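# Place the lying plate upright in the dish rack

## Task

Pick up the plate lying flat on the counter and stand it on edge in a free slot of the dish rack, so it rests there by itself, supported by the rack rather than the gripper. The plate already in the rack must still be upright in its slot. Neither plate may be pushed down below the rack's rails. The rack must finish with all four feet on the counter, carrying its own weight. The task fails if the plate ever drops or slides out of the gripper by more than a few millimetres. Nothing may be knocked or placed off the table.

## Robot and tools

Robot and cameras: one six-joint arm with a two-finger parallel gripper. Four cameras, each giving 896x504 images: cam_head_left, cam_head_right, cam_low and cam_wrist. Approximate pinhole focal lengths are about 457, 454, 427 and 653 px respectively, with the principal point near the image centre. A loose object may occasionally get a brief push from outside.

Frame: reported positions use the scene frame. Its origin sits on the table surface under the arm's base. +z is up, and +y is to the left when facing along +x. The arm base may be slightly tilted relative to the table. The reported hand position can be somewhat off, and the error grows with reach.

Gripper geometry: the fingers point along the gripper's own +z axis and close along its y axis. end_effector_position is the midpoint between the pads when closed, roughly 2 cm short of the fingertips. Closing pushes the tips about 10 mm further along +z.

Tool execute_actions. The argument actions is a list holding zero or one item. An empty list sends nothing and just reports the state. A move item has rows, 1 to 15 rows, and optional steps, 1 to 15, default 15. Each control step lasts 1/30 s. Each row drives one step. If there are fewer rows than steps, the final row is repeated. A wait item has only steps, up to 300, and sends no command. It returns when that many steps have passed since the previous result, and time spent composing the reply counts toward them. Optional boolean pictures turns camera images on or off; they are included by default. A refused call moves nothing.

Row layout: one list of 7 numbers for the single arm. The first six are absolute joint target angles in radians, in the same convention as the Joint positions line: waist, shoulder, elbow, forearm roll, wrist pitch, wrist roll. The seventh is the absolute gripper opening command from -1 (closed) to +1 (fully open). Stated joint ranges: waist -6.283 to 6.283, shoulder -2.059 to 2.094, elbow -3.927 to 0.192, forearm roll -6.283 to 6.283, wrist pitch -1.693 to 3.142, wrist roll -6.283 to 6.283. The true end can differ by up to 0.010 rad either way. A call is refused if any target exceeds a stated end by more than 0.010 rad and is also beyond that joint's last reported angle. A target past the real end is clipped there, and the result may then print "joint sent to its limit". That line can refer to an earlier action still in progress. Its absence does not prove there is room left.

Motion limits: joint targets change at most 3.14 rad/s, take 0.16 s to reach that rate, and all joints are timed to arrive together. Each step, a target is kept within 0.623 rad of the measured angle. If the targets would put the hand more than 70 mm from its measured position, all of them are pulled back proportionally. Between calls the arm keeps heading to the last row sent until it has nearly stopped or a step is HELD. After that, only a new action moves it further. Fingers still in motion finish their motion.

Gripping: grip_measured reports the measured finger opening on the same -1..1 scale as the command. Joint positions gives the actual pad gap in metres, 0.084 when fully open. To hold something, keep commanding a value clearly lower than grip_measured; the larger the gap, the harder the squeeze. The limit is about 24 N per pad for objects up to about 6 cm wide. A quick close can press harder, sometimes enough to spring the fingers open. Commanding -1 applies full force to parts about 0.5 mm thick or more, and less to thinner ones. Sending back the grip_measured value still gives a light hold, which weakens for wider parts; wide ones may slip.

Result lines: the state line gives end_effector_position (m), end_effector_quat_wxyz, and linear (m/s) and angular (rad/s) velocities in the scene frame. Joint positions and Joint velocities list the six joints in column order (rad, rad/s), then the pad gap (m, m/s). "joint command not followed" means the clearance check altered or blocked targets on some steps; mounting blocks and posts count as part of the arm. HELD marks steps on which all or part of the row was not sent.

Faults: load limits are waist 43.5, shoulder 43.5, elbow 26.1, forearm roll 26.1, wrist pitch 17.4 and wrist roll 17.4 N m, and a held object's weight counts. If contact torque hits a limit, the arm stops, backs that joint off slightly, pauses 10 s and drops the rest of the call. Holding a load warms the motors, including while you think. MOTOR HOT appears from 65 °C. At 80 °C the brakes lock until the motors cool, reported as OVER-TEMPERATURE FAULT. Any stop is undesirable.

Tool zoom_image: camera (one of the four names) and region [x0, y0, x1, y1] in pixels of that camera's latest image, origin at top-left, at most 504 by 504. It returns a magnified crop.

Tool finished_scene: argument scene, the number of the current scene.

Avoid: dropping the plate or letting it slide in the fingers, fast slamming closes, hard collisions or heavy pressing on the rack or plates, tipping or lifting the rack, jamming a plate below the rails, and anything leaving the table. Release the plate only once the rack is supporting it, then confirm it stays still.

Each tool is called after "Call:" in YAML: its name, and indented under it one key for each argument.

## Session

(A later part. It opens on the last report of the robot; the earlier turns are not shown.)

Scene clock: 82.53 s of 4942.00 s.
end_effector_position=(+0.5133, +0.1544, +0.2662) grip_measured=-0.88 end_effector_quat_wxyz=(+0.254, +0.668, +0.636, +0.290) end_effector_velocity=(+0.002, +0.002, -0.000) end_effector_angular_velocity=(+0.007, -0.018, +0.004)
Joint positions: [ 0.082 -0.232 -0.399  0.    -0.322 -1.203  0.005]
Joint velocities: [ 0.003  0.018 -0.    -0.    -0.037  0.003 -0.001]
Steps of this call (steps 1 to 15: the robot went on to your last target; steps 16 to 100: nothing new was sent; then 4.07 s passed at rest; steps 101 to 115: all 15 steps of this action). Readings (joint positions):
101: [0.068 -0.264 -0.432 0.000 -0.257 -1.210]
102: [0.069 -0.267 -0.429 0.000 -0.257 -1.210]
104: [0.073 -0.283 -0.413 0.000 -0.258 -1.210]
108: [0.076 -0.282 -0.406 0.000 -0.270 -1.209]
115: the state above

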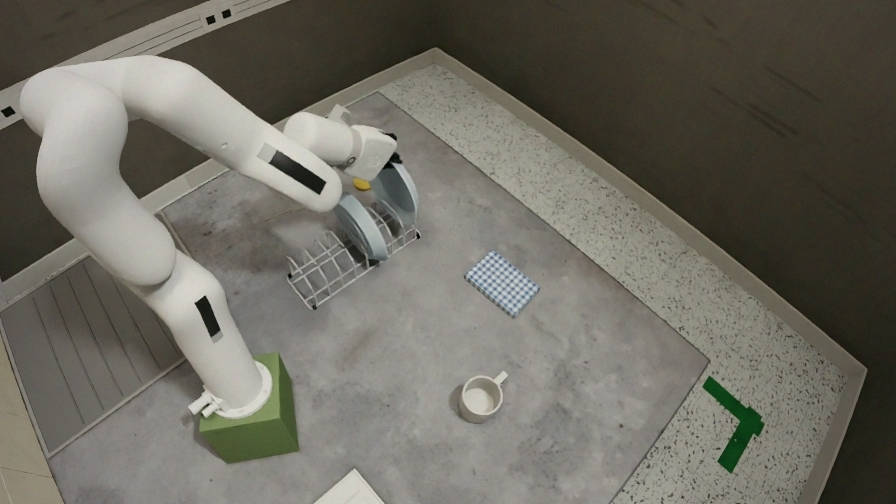

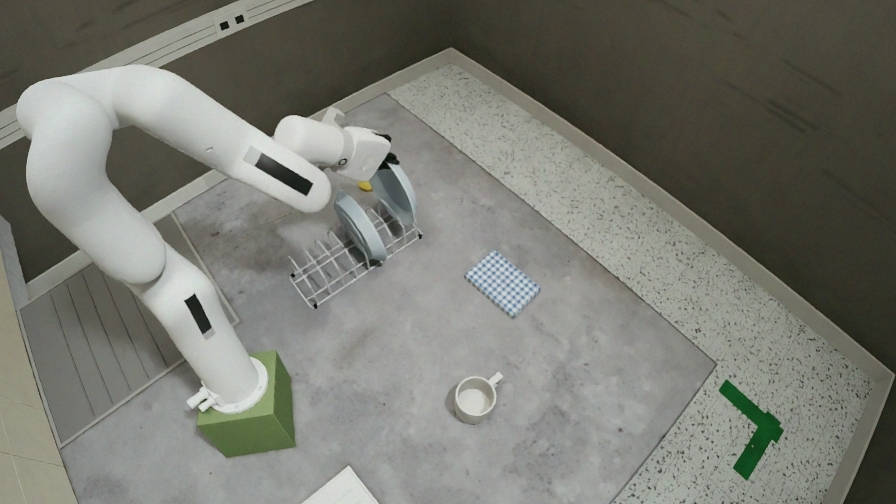

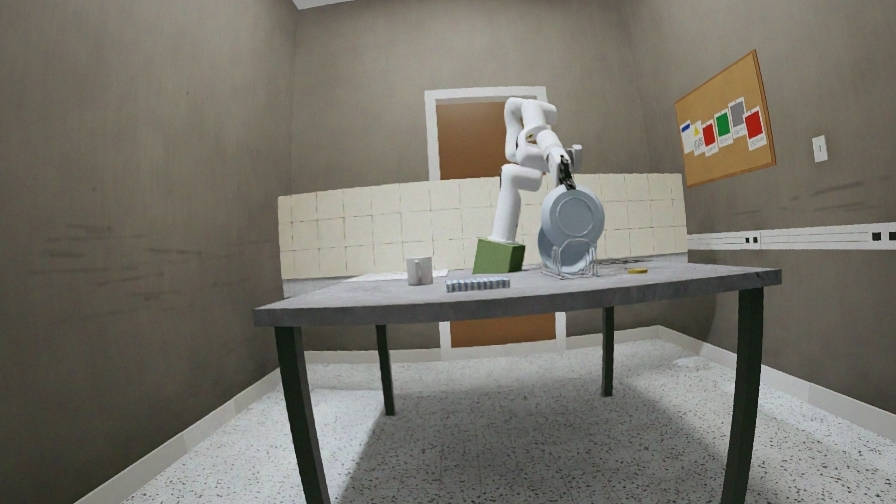

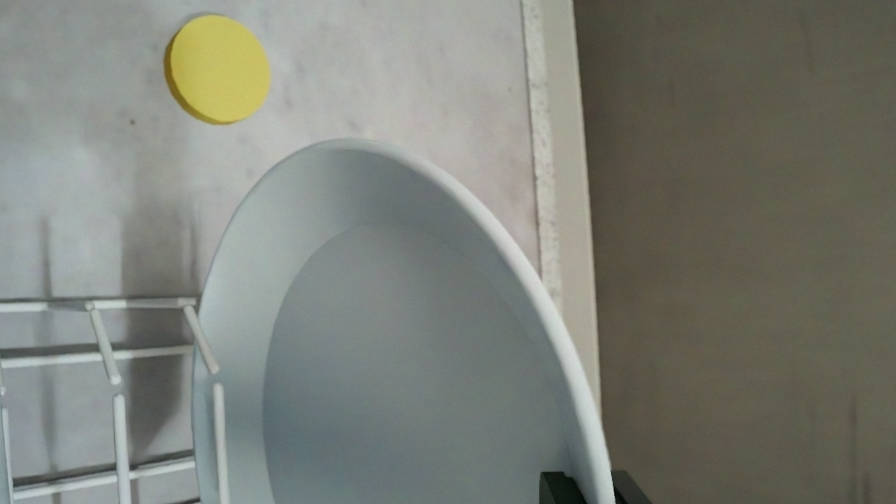

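Call:
execute_actions:
  actions:
    - {"rows":[[0.0825,-0.226,-0.399,0,-0.329,-1.202,-1],[0.083,-0.22,-0.399,0,-0.335,-1.201,-1],[0.0835,-0.214,-0.399,0,-0.341,-1.201,-1],[0.084,-0.208,-0.399,0,-0.347,-1.2,-1],[0.0845,-0.202,-0.399,0,-0.353,-1.199,-1],[0.085,-0.196,-0.399,0,-0.359,-1.199,-1],[0.0855,-0.19,-0.399,0,-0.365,-1.198,-1],[0.086,-0.184,-0.399,0,-0.371,-1.197,-1],[0.0865,-0.178,-0.399,0,-0.378,-1.196,-1]],"steps":15}

Scene clock: 85.90 s of 4942.00 s.
end_effector_position=(+0.5142, +0.1541, +0.2530) grip_measured=-0.88 end_effector_quat_wxyz=(+0.252, +0.669, +0.635, +0.293) end_effector_velocity=(-0.001, +0.001, -0.000) end_effector_angular_velocity=(-0.000, -0.000, +0.004)
Joint positions: [ 0.086 -0.178 -0.399  0.    -0.378 -1.196  0.005]
Joint velocities: [ 0.002 -0.001  0.002 -0.003 -0.002  0.001 -0.   ]
Steps of this call (steps 1 to 15: the robot went on to your last target; steps 16 to 86: nothing new was sent; steps 87 to 101: all 15 steps of this action). Readings (joint positions):
87: [0.082 -0.232 -0.399 -0.000 -0.323 -1.203]
88: [0.082 -0.230 -0.399 0.000 -0.325 -1.203]
90: [0.083 -0.222 -0.400 0.000 -0.335 -1.202]
94: [0.085 -0.198 -0.400 0.000 -0.358 -1.199]
101: the state above

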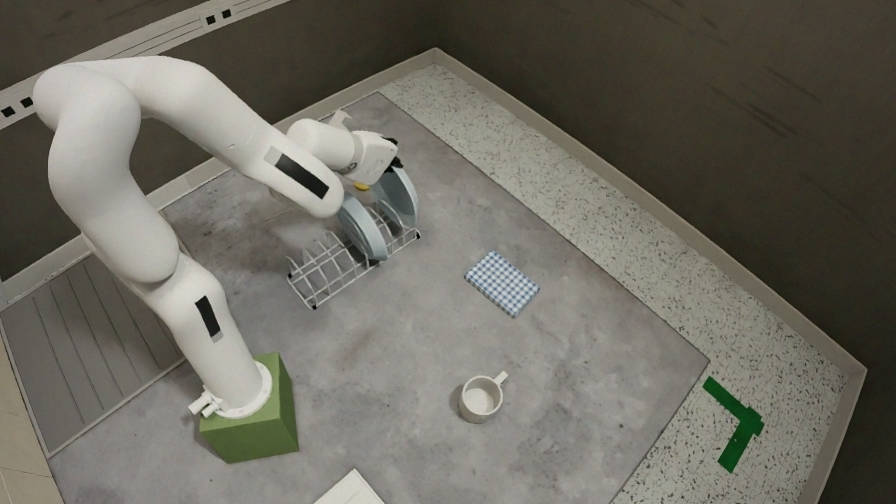

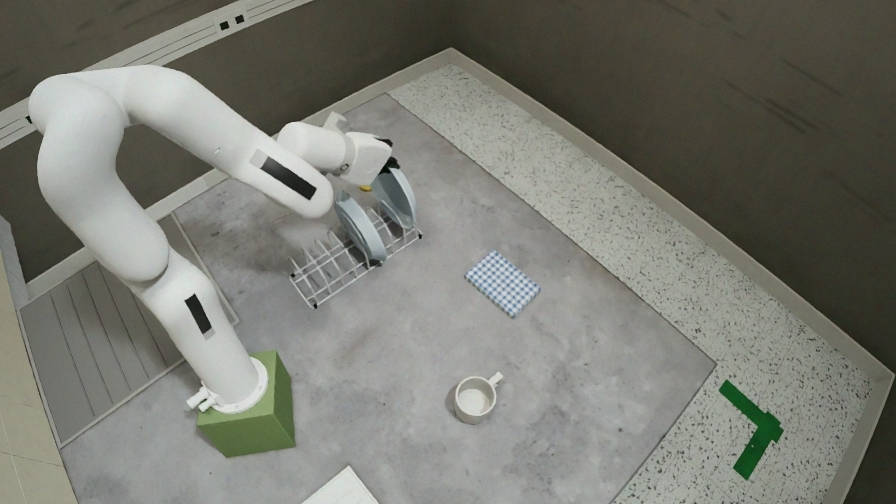

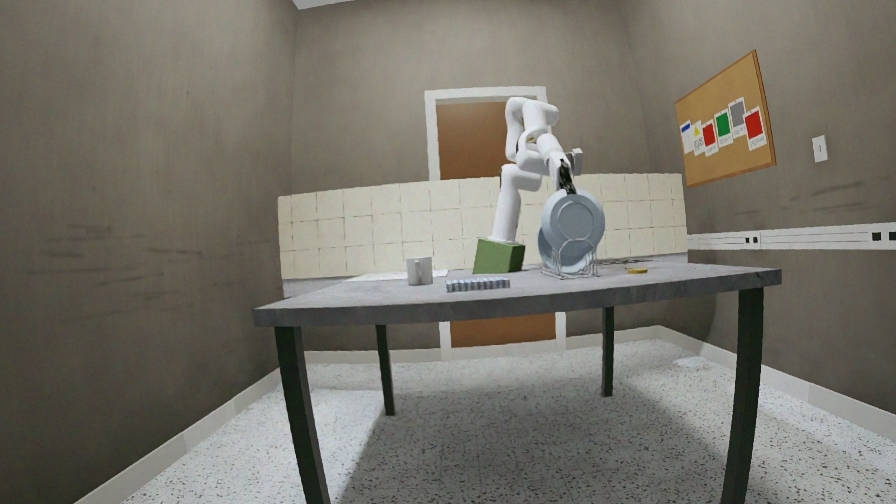

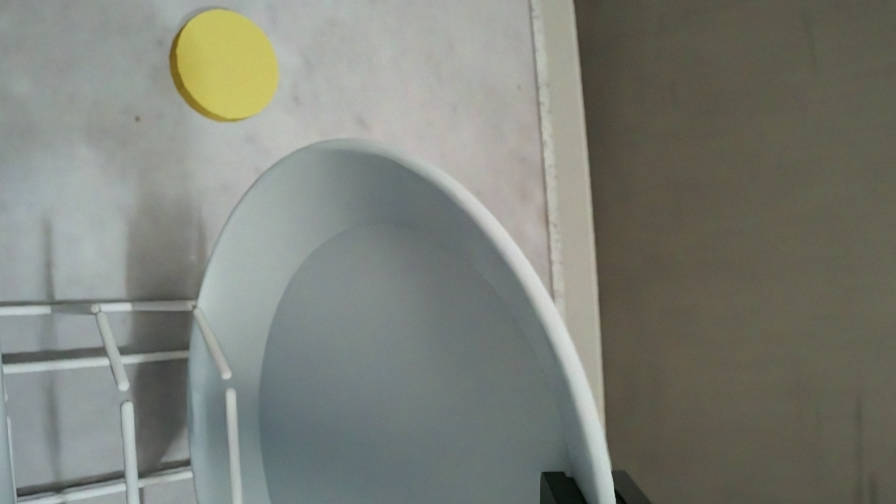

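Edge relaxing to 190. Continue, drifting slightly −x.

Call:
execute_actions:
  actions:
    - {"rows":[[0.087,-0.173,-0.398,0,-0.384,-1.195,-1],[0.0875,-0.168,-0.397,0,-0.39,-1.195,-1],[0.088,-0.163,-0.396,0,-0.396,-1.194,-1],[0.0885,-0.158,-0.395,0,-0.402,-1.193,-1],[0.089,-0.153,-0.394,0,-0.408,-1.193,-1],[0.0895,-0.148,-0.393,0,-0.414,-1.192,-1],[0.09,-0.143,-0.392,0,-0.42,-1.191,-1],[0.0905,-0.138,-0.391,0,-0.426,-1.191,-1],[0.091,-0.133,-0.39,0,-0.432,-1.19,-1]],"steps":15}

Scene clock: 88.40 s of 4942.00 s.
end_effector_position=(+0.5109, +0.1532, +0.2388) grip_measured=-0.87 end_effector_quat_wxyz=(+0.250, +0.670, +0.635, +0.293) end_effector_velocity=(-0.000, +0.000, +0.000) end_effector_angular_velocity=(+0.001, -0.002, -0.000)
Joint positions: [ 0.091 -0.133 -0.39  -0.    -0.431 -1.19   0.006]
Joint velocities: [ 0.    -0.001  0.001 -0.    -0.002  0.001 -0.   ]
Steps of this call (steps 1 to 15: the robot went on to your last target; steps 16 to 60: nothing new was sent; steps 61 to 75: all 15 steps of this action). Readings (joint positions):
61: [0.086 -0.178 -0.399 0.000 -0.378 -1.196]
62: [0.087 -0.177 -0.399 -0.000 -0.380 -1.196]
64: [0.088 -0.169 -0.397 -0.000 -0.389 -1.195]
68: [0.090 -0.149 -0.393 -0.000 -0.412 -1.192]
75: the state above

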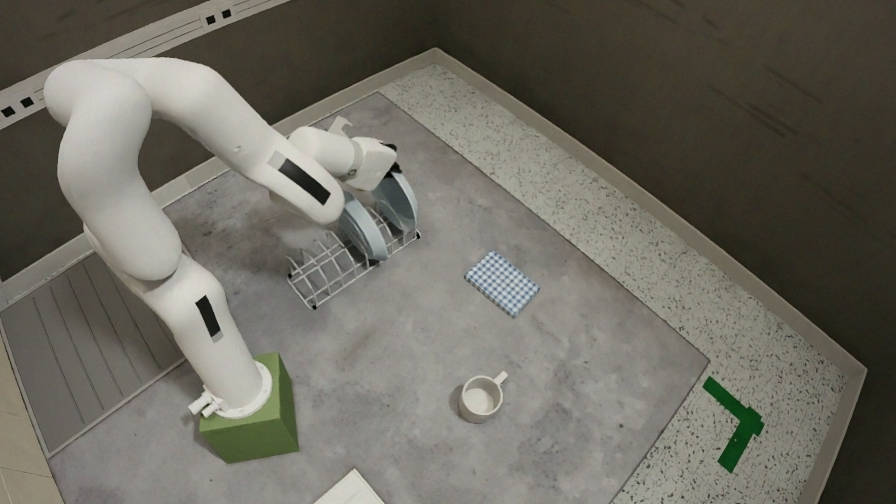

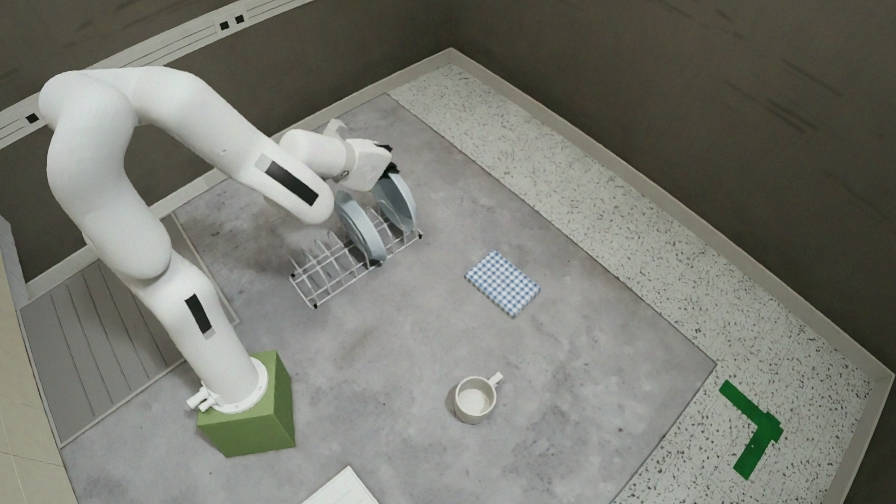

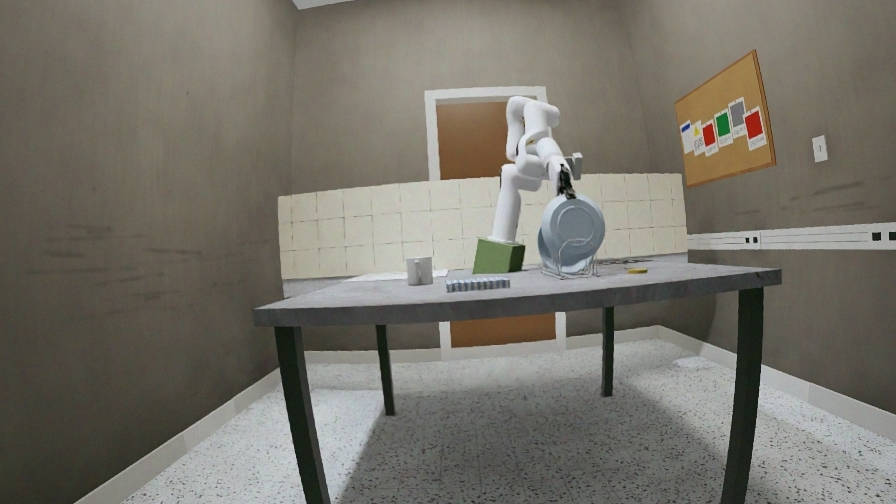

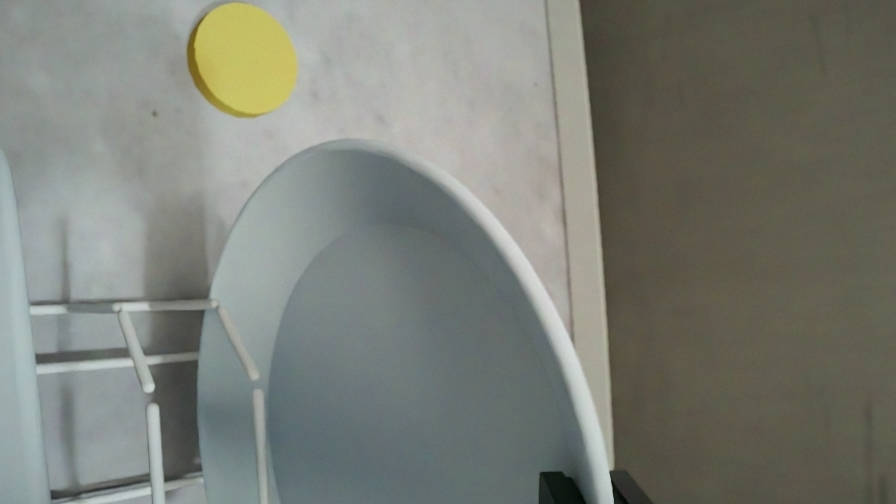

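Call:
execute_actions:
  actions:
    - {"rows":[[0.0915,-0.125,-0.393,0,-0.437,-1.189,-1],[0.092,-0.117,-0.396,0,-0.442,-1.189,-1],[0.0925,-0.109,-0.399,0,-0.447,-1.188,-1],[0.093,-0.101,-0.401,0,-0.454,-1.187,-1],[0.0935,-0.094,-0.402,0,-0.46,-1.187,-1],[0.094,-0.087,-0.403,0,-0.467,-1.186,-1],[0.095,-0.08,-0.404,0,-0.474,-1.185,-1],[0.096,-0.073,-0.405,0,-0.481,-1.184,-1],[0.0965,-0.066,-0.406,0,-0.4875,-1.183,-1]],"steps":15}

Scene clock: 91.07 s of 4942.00 s.
end_effector_position=(+0.5147, +0.1543, +0.2254) grip_measured=-0.88 end_effector_quat_wxyz=(+0.248, +0.670, +0.634, +0.297) end_effector_velocity=(-0.000, +0.001, +0.001) end_effector_angular_velocity=(+0.001, -0.002, +0.002)
Joint positions: [ 0.097 -0.066 -0.406 -0.    -0.487 -1.183  0.005]
Joint velocities: [ 0.001 -0.001  0.001 -0.001 -0.002  0.    -0.   ]
Steps of this call (steps 1 to 15: the robot went on to your last target; steps 16 to 65: nothing new was sent; steps 66 to 80: all 15 steps of this action). Readings (joint positions):
66: [0.091 -0.133 -0.390 0.000 -0.432 -1.190]
67: [0.091 -0.131 -0.391 0.000 -0.434 -1.190]
69: [0.092 -0.120 -0.396 0.000 -0.442 -1.189]
73: [0.094 -0.089 -0.403 0.000 -0.465 -1.186]
80: the state above

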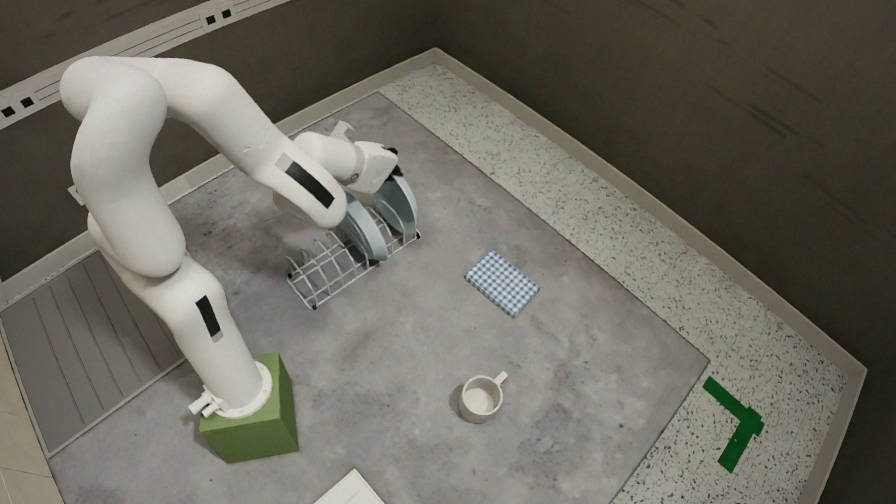

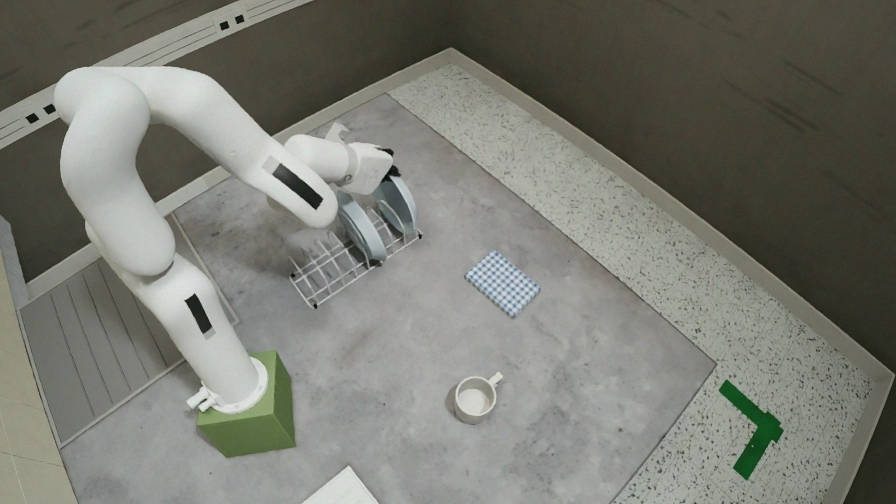

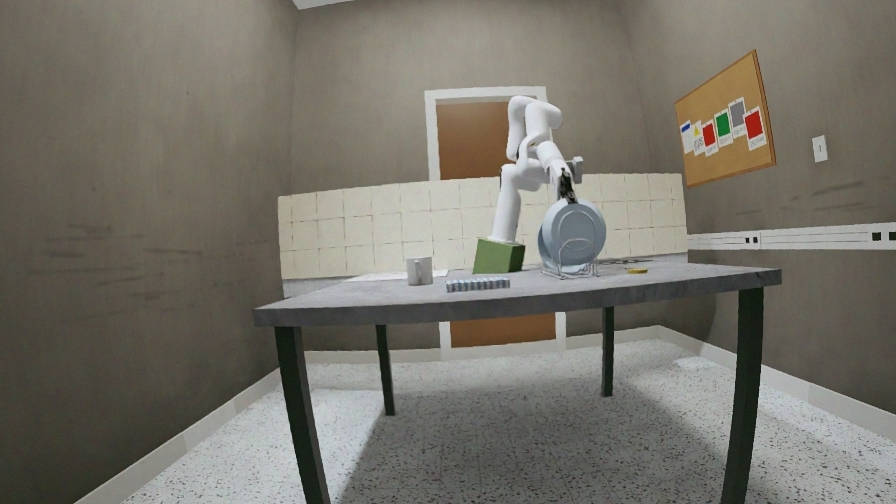

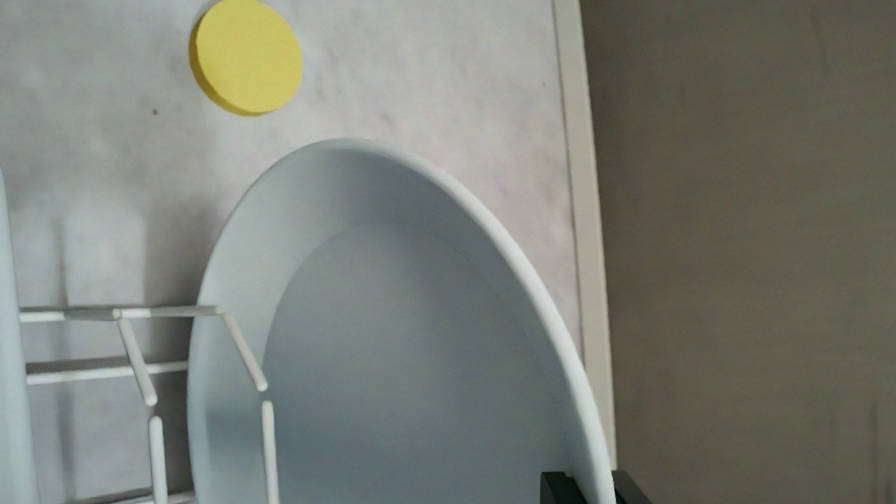

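Call:
execute_actions:
  actions:
    - {"rows":[[0.097,-0.061,-0.4065,0,-0.492,-1.183,-1],[0.0973,-0.056,-0.407,0,-0.497,-1.182,-1],[0.0977,-0.051,-0.4075,0,-0.501,-1.182,-1],[0.098,-0.046,-0.408,0,-0.506,-1.181,-1],[0.0985,-0.041,-0.4085,0,-0.511,-1.181,-1],[0.099,-0.036,-0.409,0,-0.515,-1.18,-1],[0.0993,-0.031,-0.4095,0,-0.52,-1.18,-1],[0.0997,-0.026,-0.41,0,-0.525,-1.179,-1],[0.1,-0.021,-0.4105,0,-0.53,-1.179,-1]],"steps":15}

Scene clock: 93.20 s of 4942.00 s.
end_effector_position=(+0.5151, +0.1542, +0.2151) grip_measured=-0.88 end_effector_quat_wxyz=(+0.247, +0.670, +0.633, +0.299) end_effector_velocity=(-0.000, -0.000, -0.000) end_effector_angular_velocity=(-0.000, -0.000, +0.000)
Joint positions: [ 0.1   -0.021 -0.41  -0.    -0.53  -1.179  0.005]
Joint velocities: [ 0.    -0.001  0.002  0.    -0.001 -0.    -0.   ]
Steps of this call (steps 1 to 15: the robot went on to your last target; steps 16 to 49: nothing new was sent; steps 50 to 64: all 15 steps of this action). Readings (joint positions):
50: [0.097 -0.066 -0.406 -0.000 -0.488 -1.183]
51: [0.097 -0.065 -0.406 0.000 -0.489 -1.183]
53: [0.097 -0.058 -0.408 0.000 -0.497 -1.182]
57: [0.099 -0.038 -0.409 0.000 -0.515 -1.180]
64: the state above

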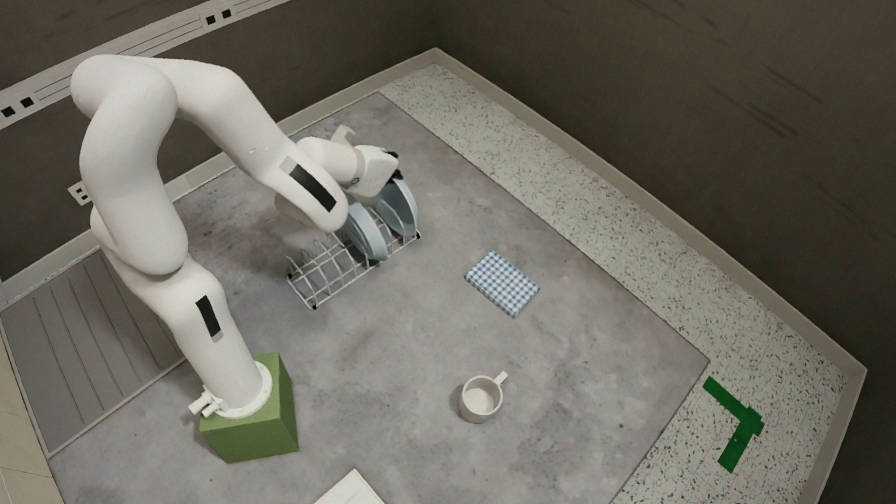

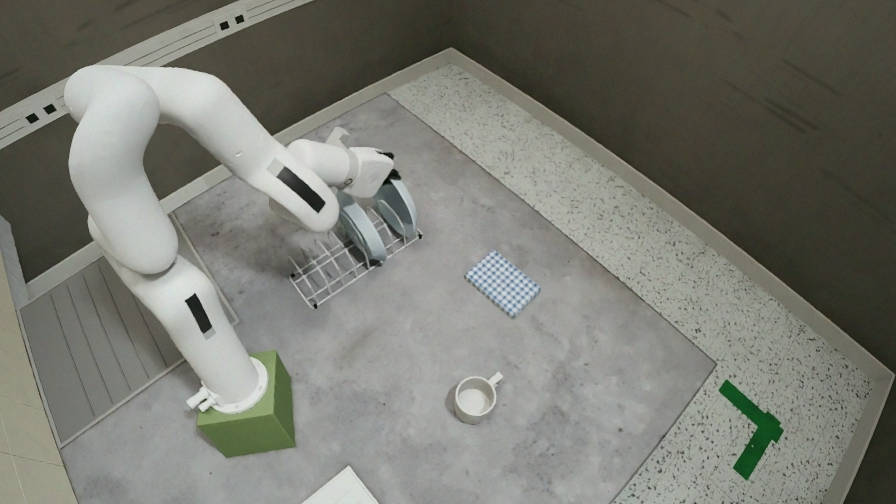

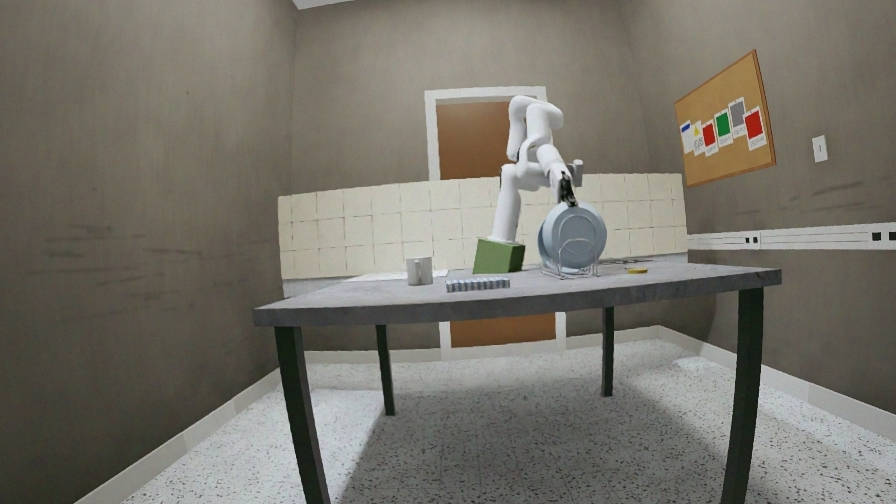

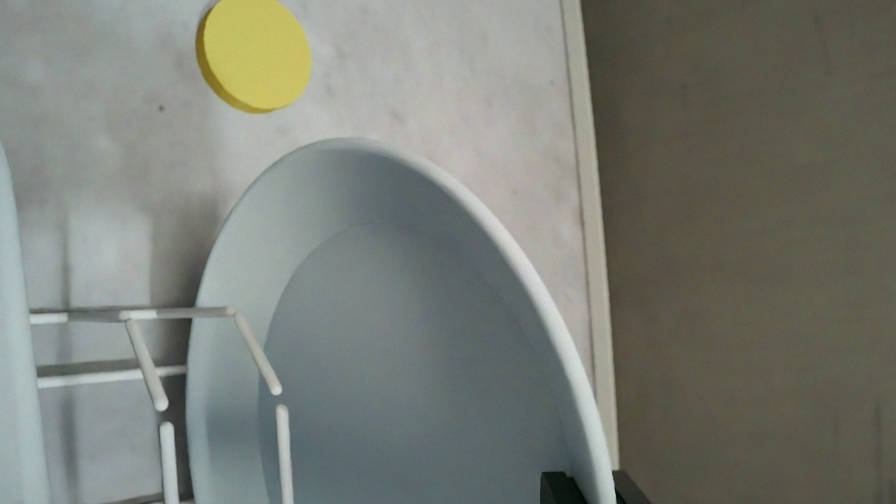

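Call:
execute_actions:
  actions:
    - {"rows":[[0.1003,-0.017,-0.411,0,-0.534,-1.178,-1],[0.1006,-0.013,-0.4115,0,-0.538,-1.178,-1],[0.101,-0.009,-0.412,0,-0.541,-1.177,-1],[0.1013,-0.005,-0.4125,0,-0.545,-1.177,-1],[0.1016,-0.001,-0.413,0,-0.548,-1.176,-1],[0.102,0.003,-0.4135,0,-0.552,-1.176,-1]],"steps":12}

Call:
zoom_image:
  camera: "cam_low"
  region: [520,170,630,290]

Scene clock: 97.27 s of 4942.00 s.
end_effector_position=(+0.5151, +0.1541, +0.2095) grip_measured=-0.88 end_effector_quat_wxyz=(+0.247, +0.670, +0.633, +0.300) end_effector_velocity=(-0.000, +0.000, +0.000) end_effector_angular_velocity=(+0.000, -0.001, +0.000)
Joint positions: [ 0.102  0.003 -0.413 -0.    -0.552 -1.176  0.005]
Joint velocities: [ 0.001 -0.001  0.001  0.001 -0.001 -0.    -0.   ]
Steps of this call (steps 1 to 15: the robot went on to your last target; steps 16 to 100: nothing new was sent; then 0.33 s passed at rest; steps 101 to 112: all 12 steps of this action). Readings (joint positions):
101: [0.100 -0.021 -0.411 -0.000 -0.530 -1.179]
102: [0.100 -0.020 -0.411 0.000 -0.532 -1.179]
104: [0.100 -0.014 -0.412 0.000 -0.538 -1.178]
108: [0.102 0.001 -0.413 0.000 -0.550 -1.176]
112: the state above

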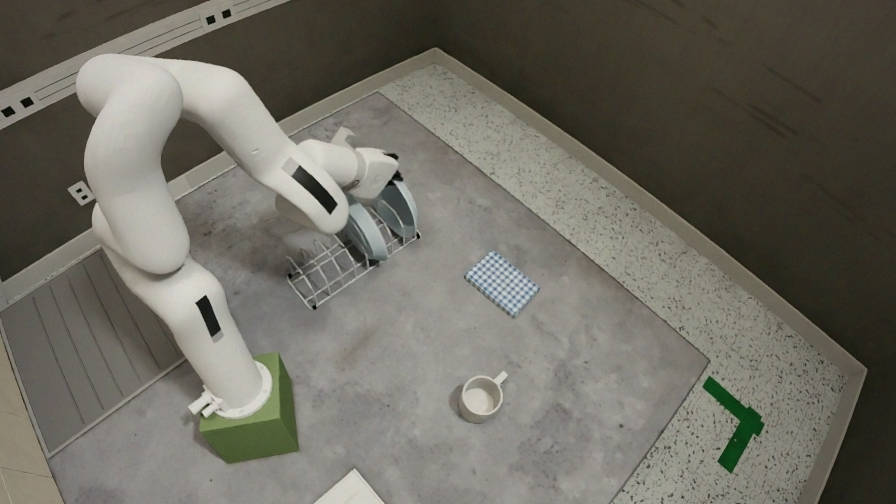

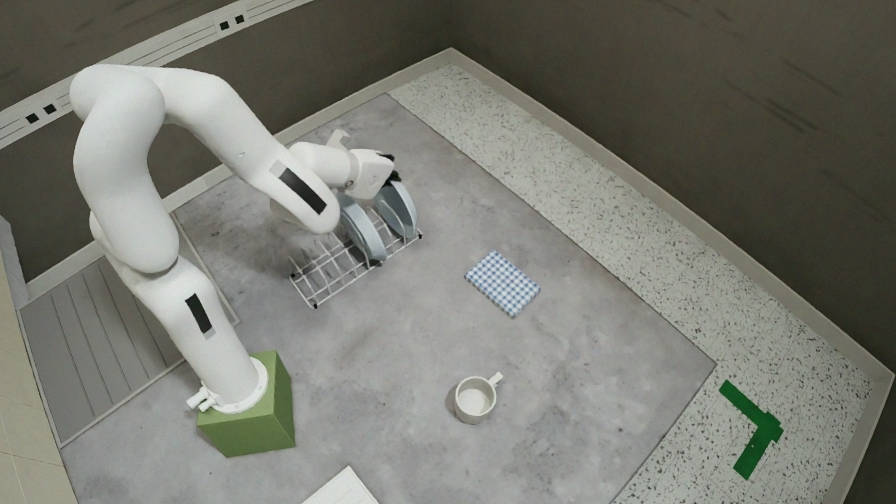

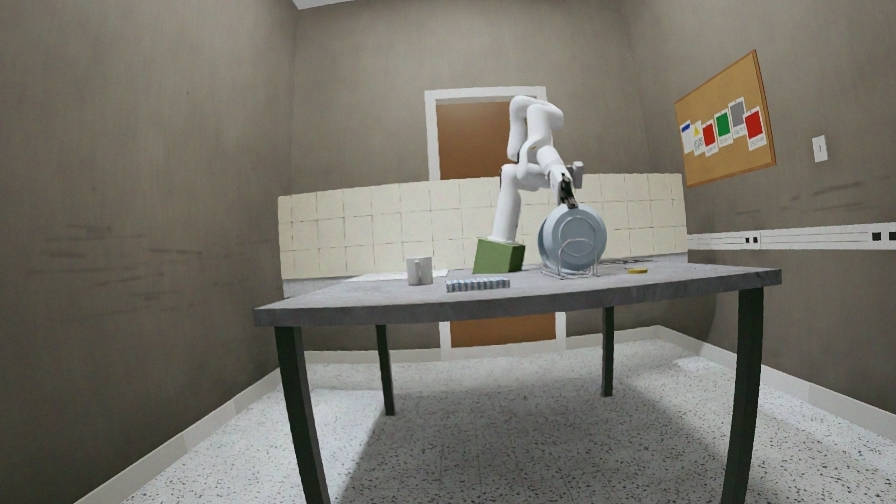

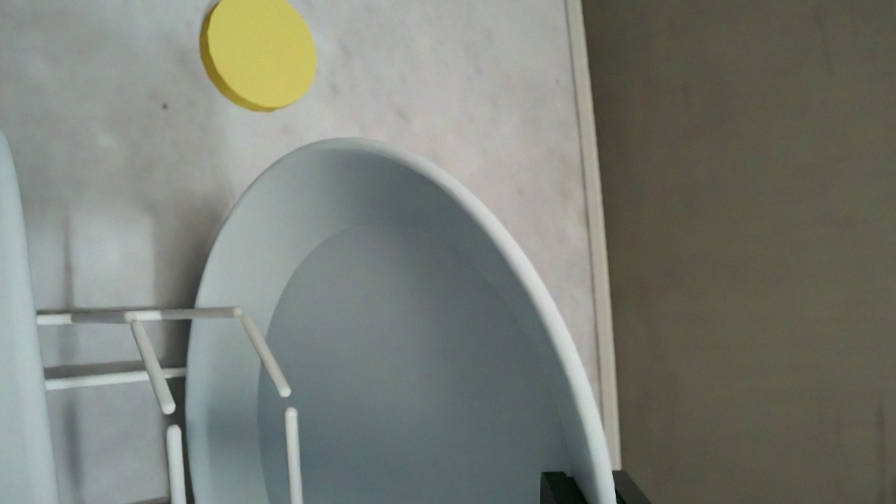

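Region (520, 170, 630, 290) of cam_low's 896x504 image, scaled by 4.200, with more detail than that image has; it fills the left 462 columns of this view, and the rest is white.

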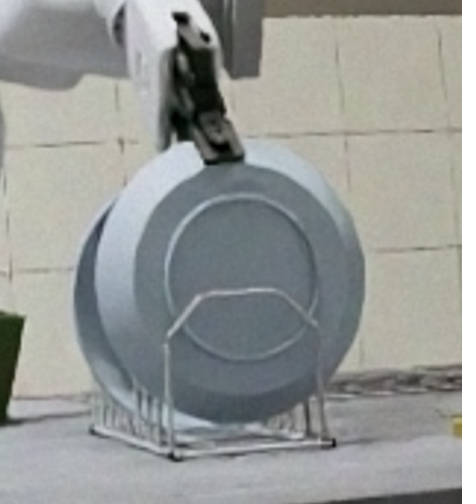

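Call:
execute_actions:
  actions:
    - {"rows":[[0.1023,0.007,-0.414,0,-0.556,-1.176,-1],[0.1026,0.011,-0.4145,0,-0.559,-1.175,-1],[0.103,0.015,-0.415,0,-0.563,-1.175,-1],[0.1033,0.019,-0.4155,0,-0.566,-1.174,-1],[0.1036,0.023,-0.416,0,-0.57,-1.174,-1]],"steps":12}
  pictures: false

Call:
execute_actions:
  actions:
    - {"rows":[[0.104,0.027,-0.4165,0,-0.573,-1.174,-1],[0.1043,0.031,-0.417,0,-0.577,-1.173,-1],[0.1046,0.035,-0.4175,0,-0.58,-1.173,-1],[0.105,0.039,-0.418,0,-0.584,-1.172,-1]],"steps":12}

Scene clock: 99.60 s of 4942.00 s.
end_effector_position=(+0.5150, +0.1540, +0.2048) grip_measured=-0.88 end_effector_quat_wxyz=(+0.246, +0.670, +0.633, +0.300) end_effector_velocity=(+0.000, +0.000, +0.001) end_effector_angular_velocity=(+0.000, -0.001, +0.001)
Joint positions: [ 0.104  0.023 -0.416 -0.    -0.57  -1.174  0.005]
Joint velocities: [ 0.001 -0.001 -0.001  0.    -0.    -0.     0.   ]
Steps of this call (steps 1 to 15: the robot went on to your last target; steps 16 to 58: nothing new was sent; steps 59 to 70: all 12 steps of this action). Readings (joint positions):
59: [0.102 0.003 -0.414 -0.000 -0.552 -1.176]
60: [0.102 0.004 -0.414 0.000 -0.554 -1.176]
62: [0.102 0.010 -0.415 0.000 -0.559 -1.175]
66: [0.103 0.022 -0.416 0.000 -0.569 -1.174]
70: the state above

Scene clock: 100.00 s of 4942.00 s.
end_effector_position=(+0.5147, +0.1539, +0.2008) grip_measured=-0.88 end_effector_quat_wxyz=(+0.245, +0.670, +0.632, +0.301) end_effector_velocity=(-0.000, -0.000, +0.000) end_effector_angular_velocity=(+0.000, +0.000, -0.000)
Joint positions: [ 0.105  0.039 -0.418 -0.    -0.584 -1.172  0.005]
Joint velocities: [ 0.    -0.001  0.     0.     0.001  0.     0.   ]
Steps of this call (steps 1 to 12: all 12 steps of this action). Readings (joint positions):
1: [0.104 0.023 -0.416 -0.000 -0.570 -1.174]
2: [0.104 0.024 -0.416 -0.000 -0.571 -1.174]
4: [0.104 0.030 -0.417 0.000 -0.577 -1.173]
8: [0.105 0.039 -0.418 0.000 -0.584 -1.172]
12: the state above

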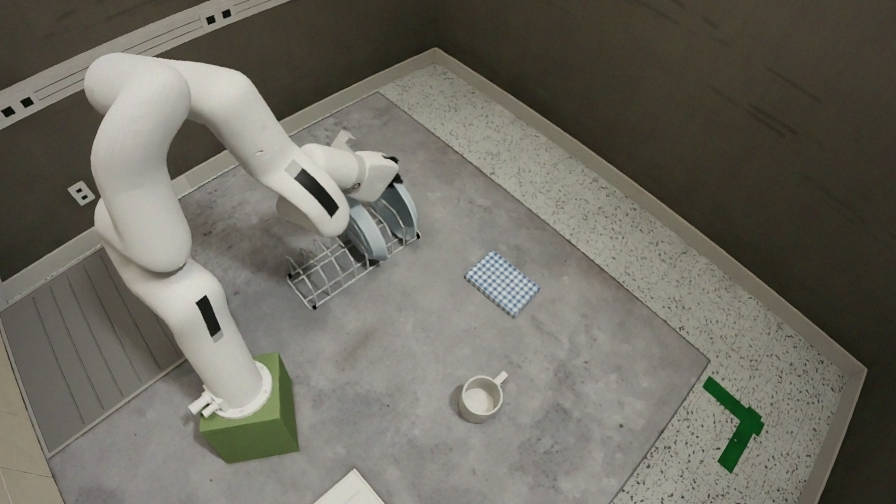

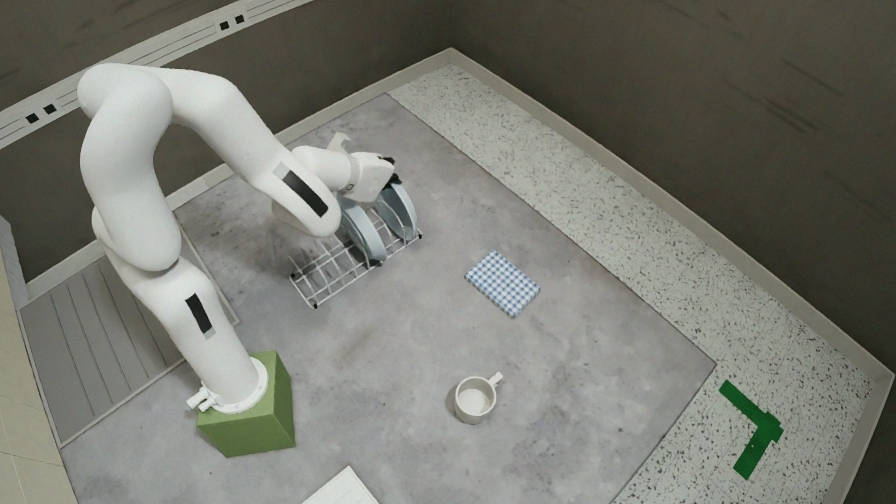

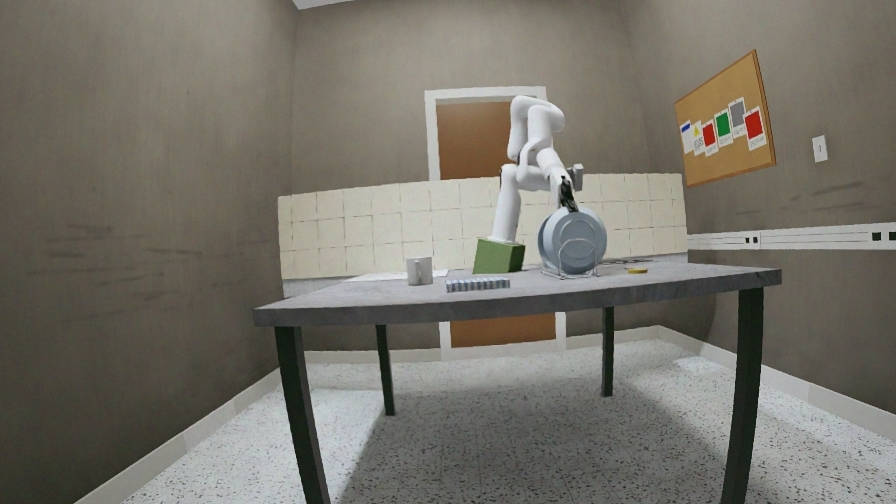

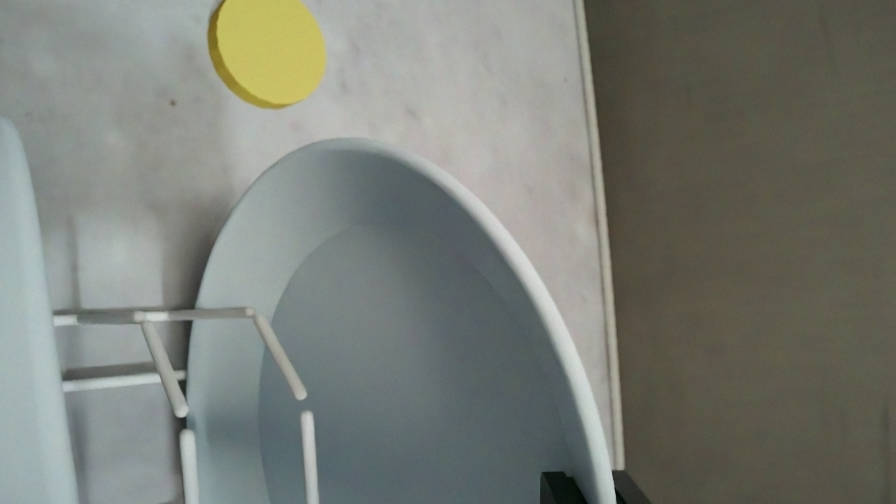

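Call:
execute_actions:
  actions:
    - {"rows":[[0.1053,0.043,-0.419,0,-0.587,-1.172,-1],[0.1056,0.047,-0.42,0,-0.59,-1.171,-1],[0.106,0.051,-0.421,0,-0.593,-1.171,-1],[0.1063,0.055,-0.422,0,-0.596,-1.17,-1]],"steps":12}

Call:
zoom_image:
  camera: "cam_low"
  region: [520,170,630,290]

Scene clock: 104.33 s of 4942.00 s.
end_effector_position=(+0.5157, +0.1541, +0.1980) grip_measured=-0.89 end_effector_quat_wxyz=(+0.245, +0.671, +0.632, +0.302) end_effector_velocity=(-0.001, +0.000, -0.001) end_effector_angular_velocity=(-0.001, +0.003, +0.001)
Joint positions: [ 0.106  0.054 -0.423  0.    -0.597 -1.17   0.005]
Joint velocities: [ 0.    -0.     0.002 -0.002  0.001  0.     0.   ]
Steps of this call (steps 1 to 15: the robot went on to your last target; steps 16 to 100: nothing new was sent; then 0.60 s passed at rest; steps 101 to 112: all 12 steps of this action). Readings (joint positions):
101: [0.105 0.039 -0.418 -0.000 -0.584 -1.172]
102: [0.105 0.040 -0.418 0.000 -0.585 -1.172]
104: [0.105 0.046 -0.421 0.000 -0.590 -1.171]
108: [0.106 0.054 -0.423 0.000 -0.596 -1.170]
112: the state above

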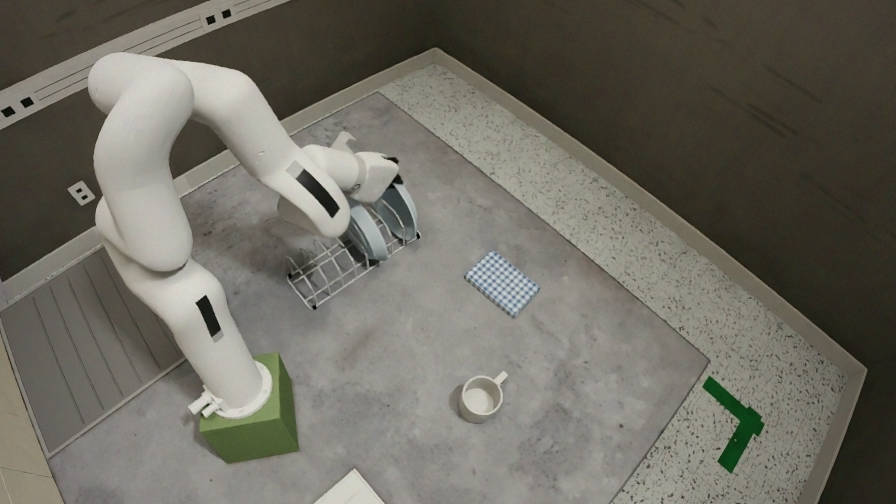

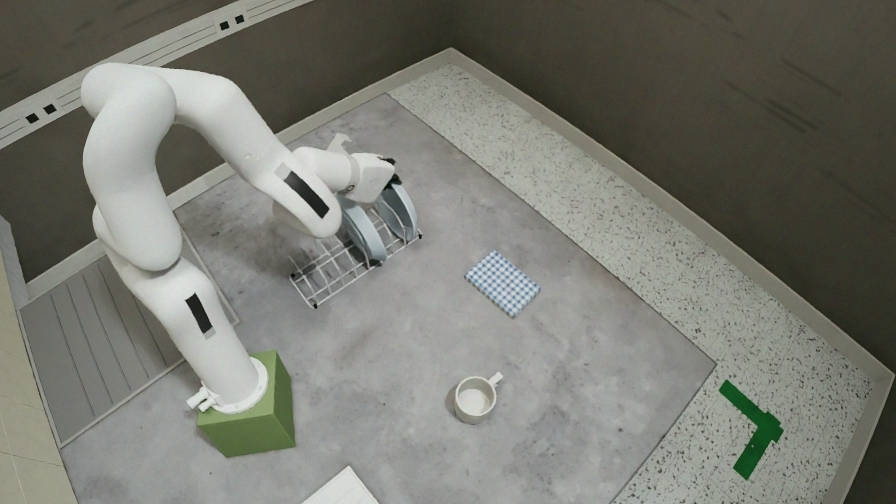

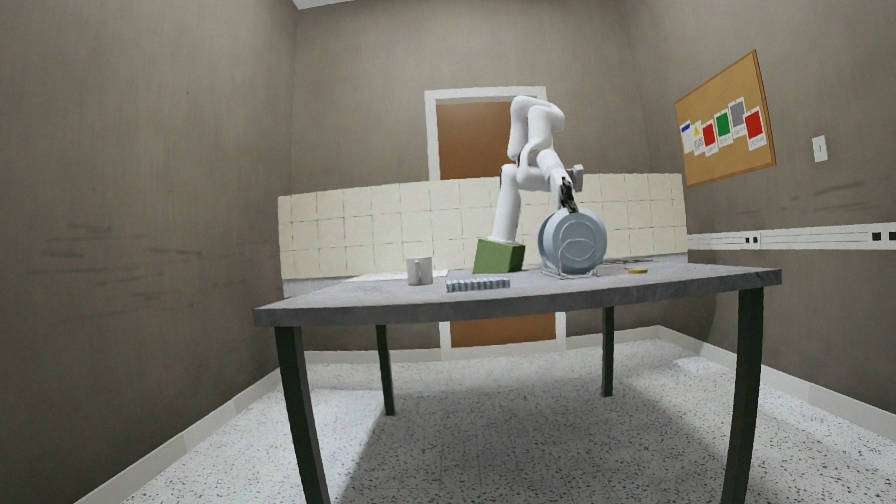

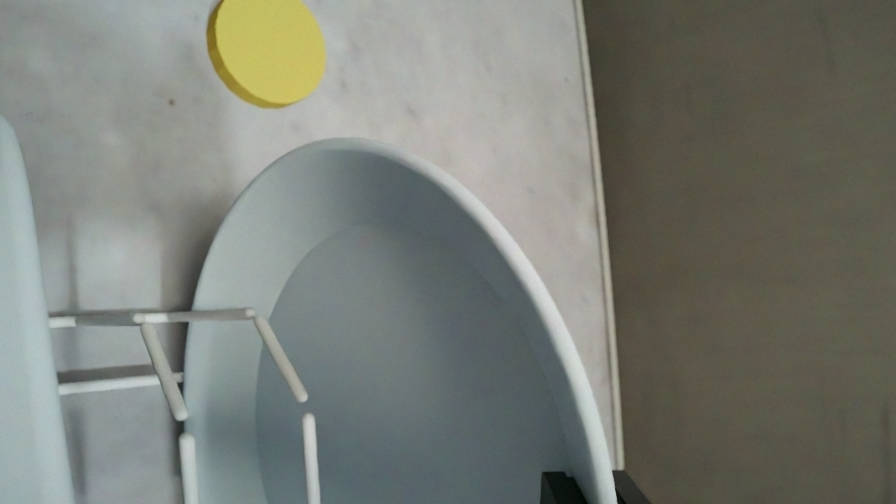

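Region (520, 170, 630, 290) of cam_low's 896x504 image, scaled by 4.200, with more detail than that image has; it fills the left 462 columns of this view, and the rest is white.

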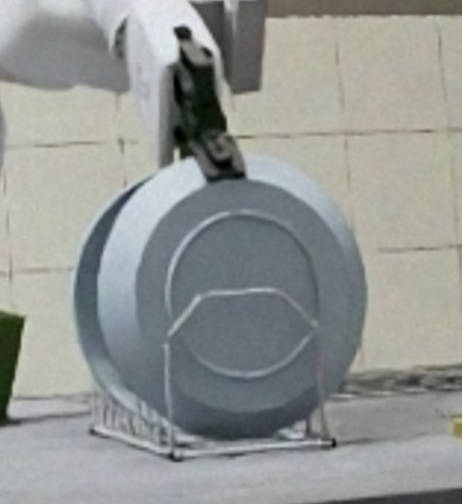

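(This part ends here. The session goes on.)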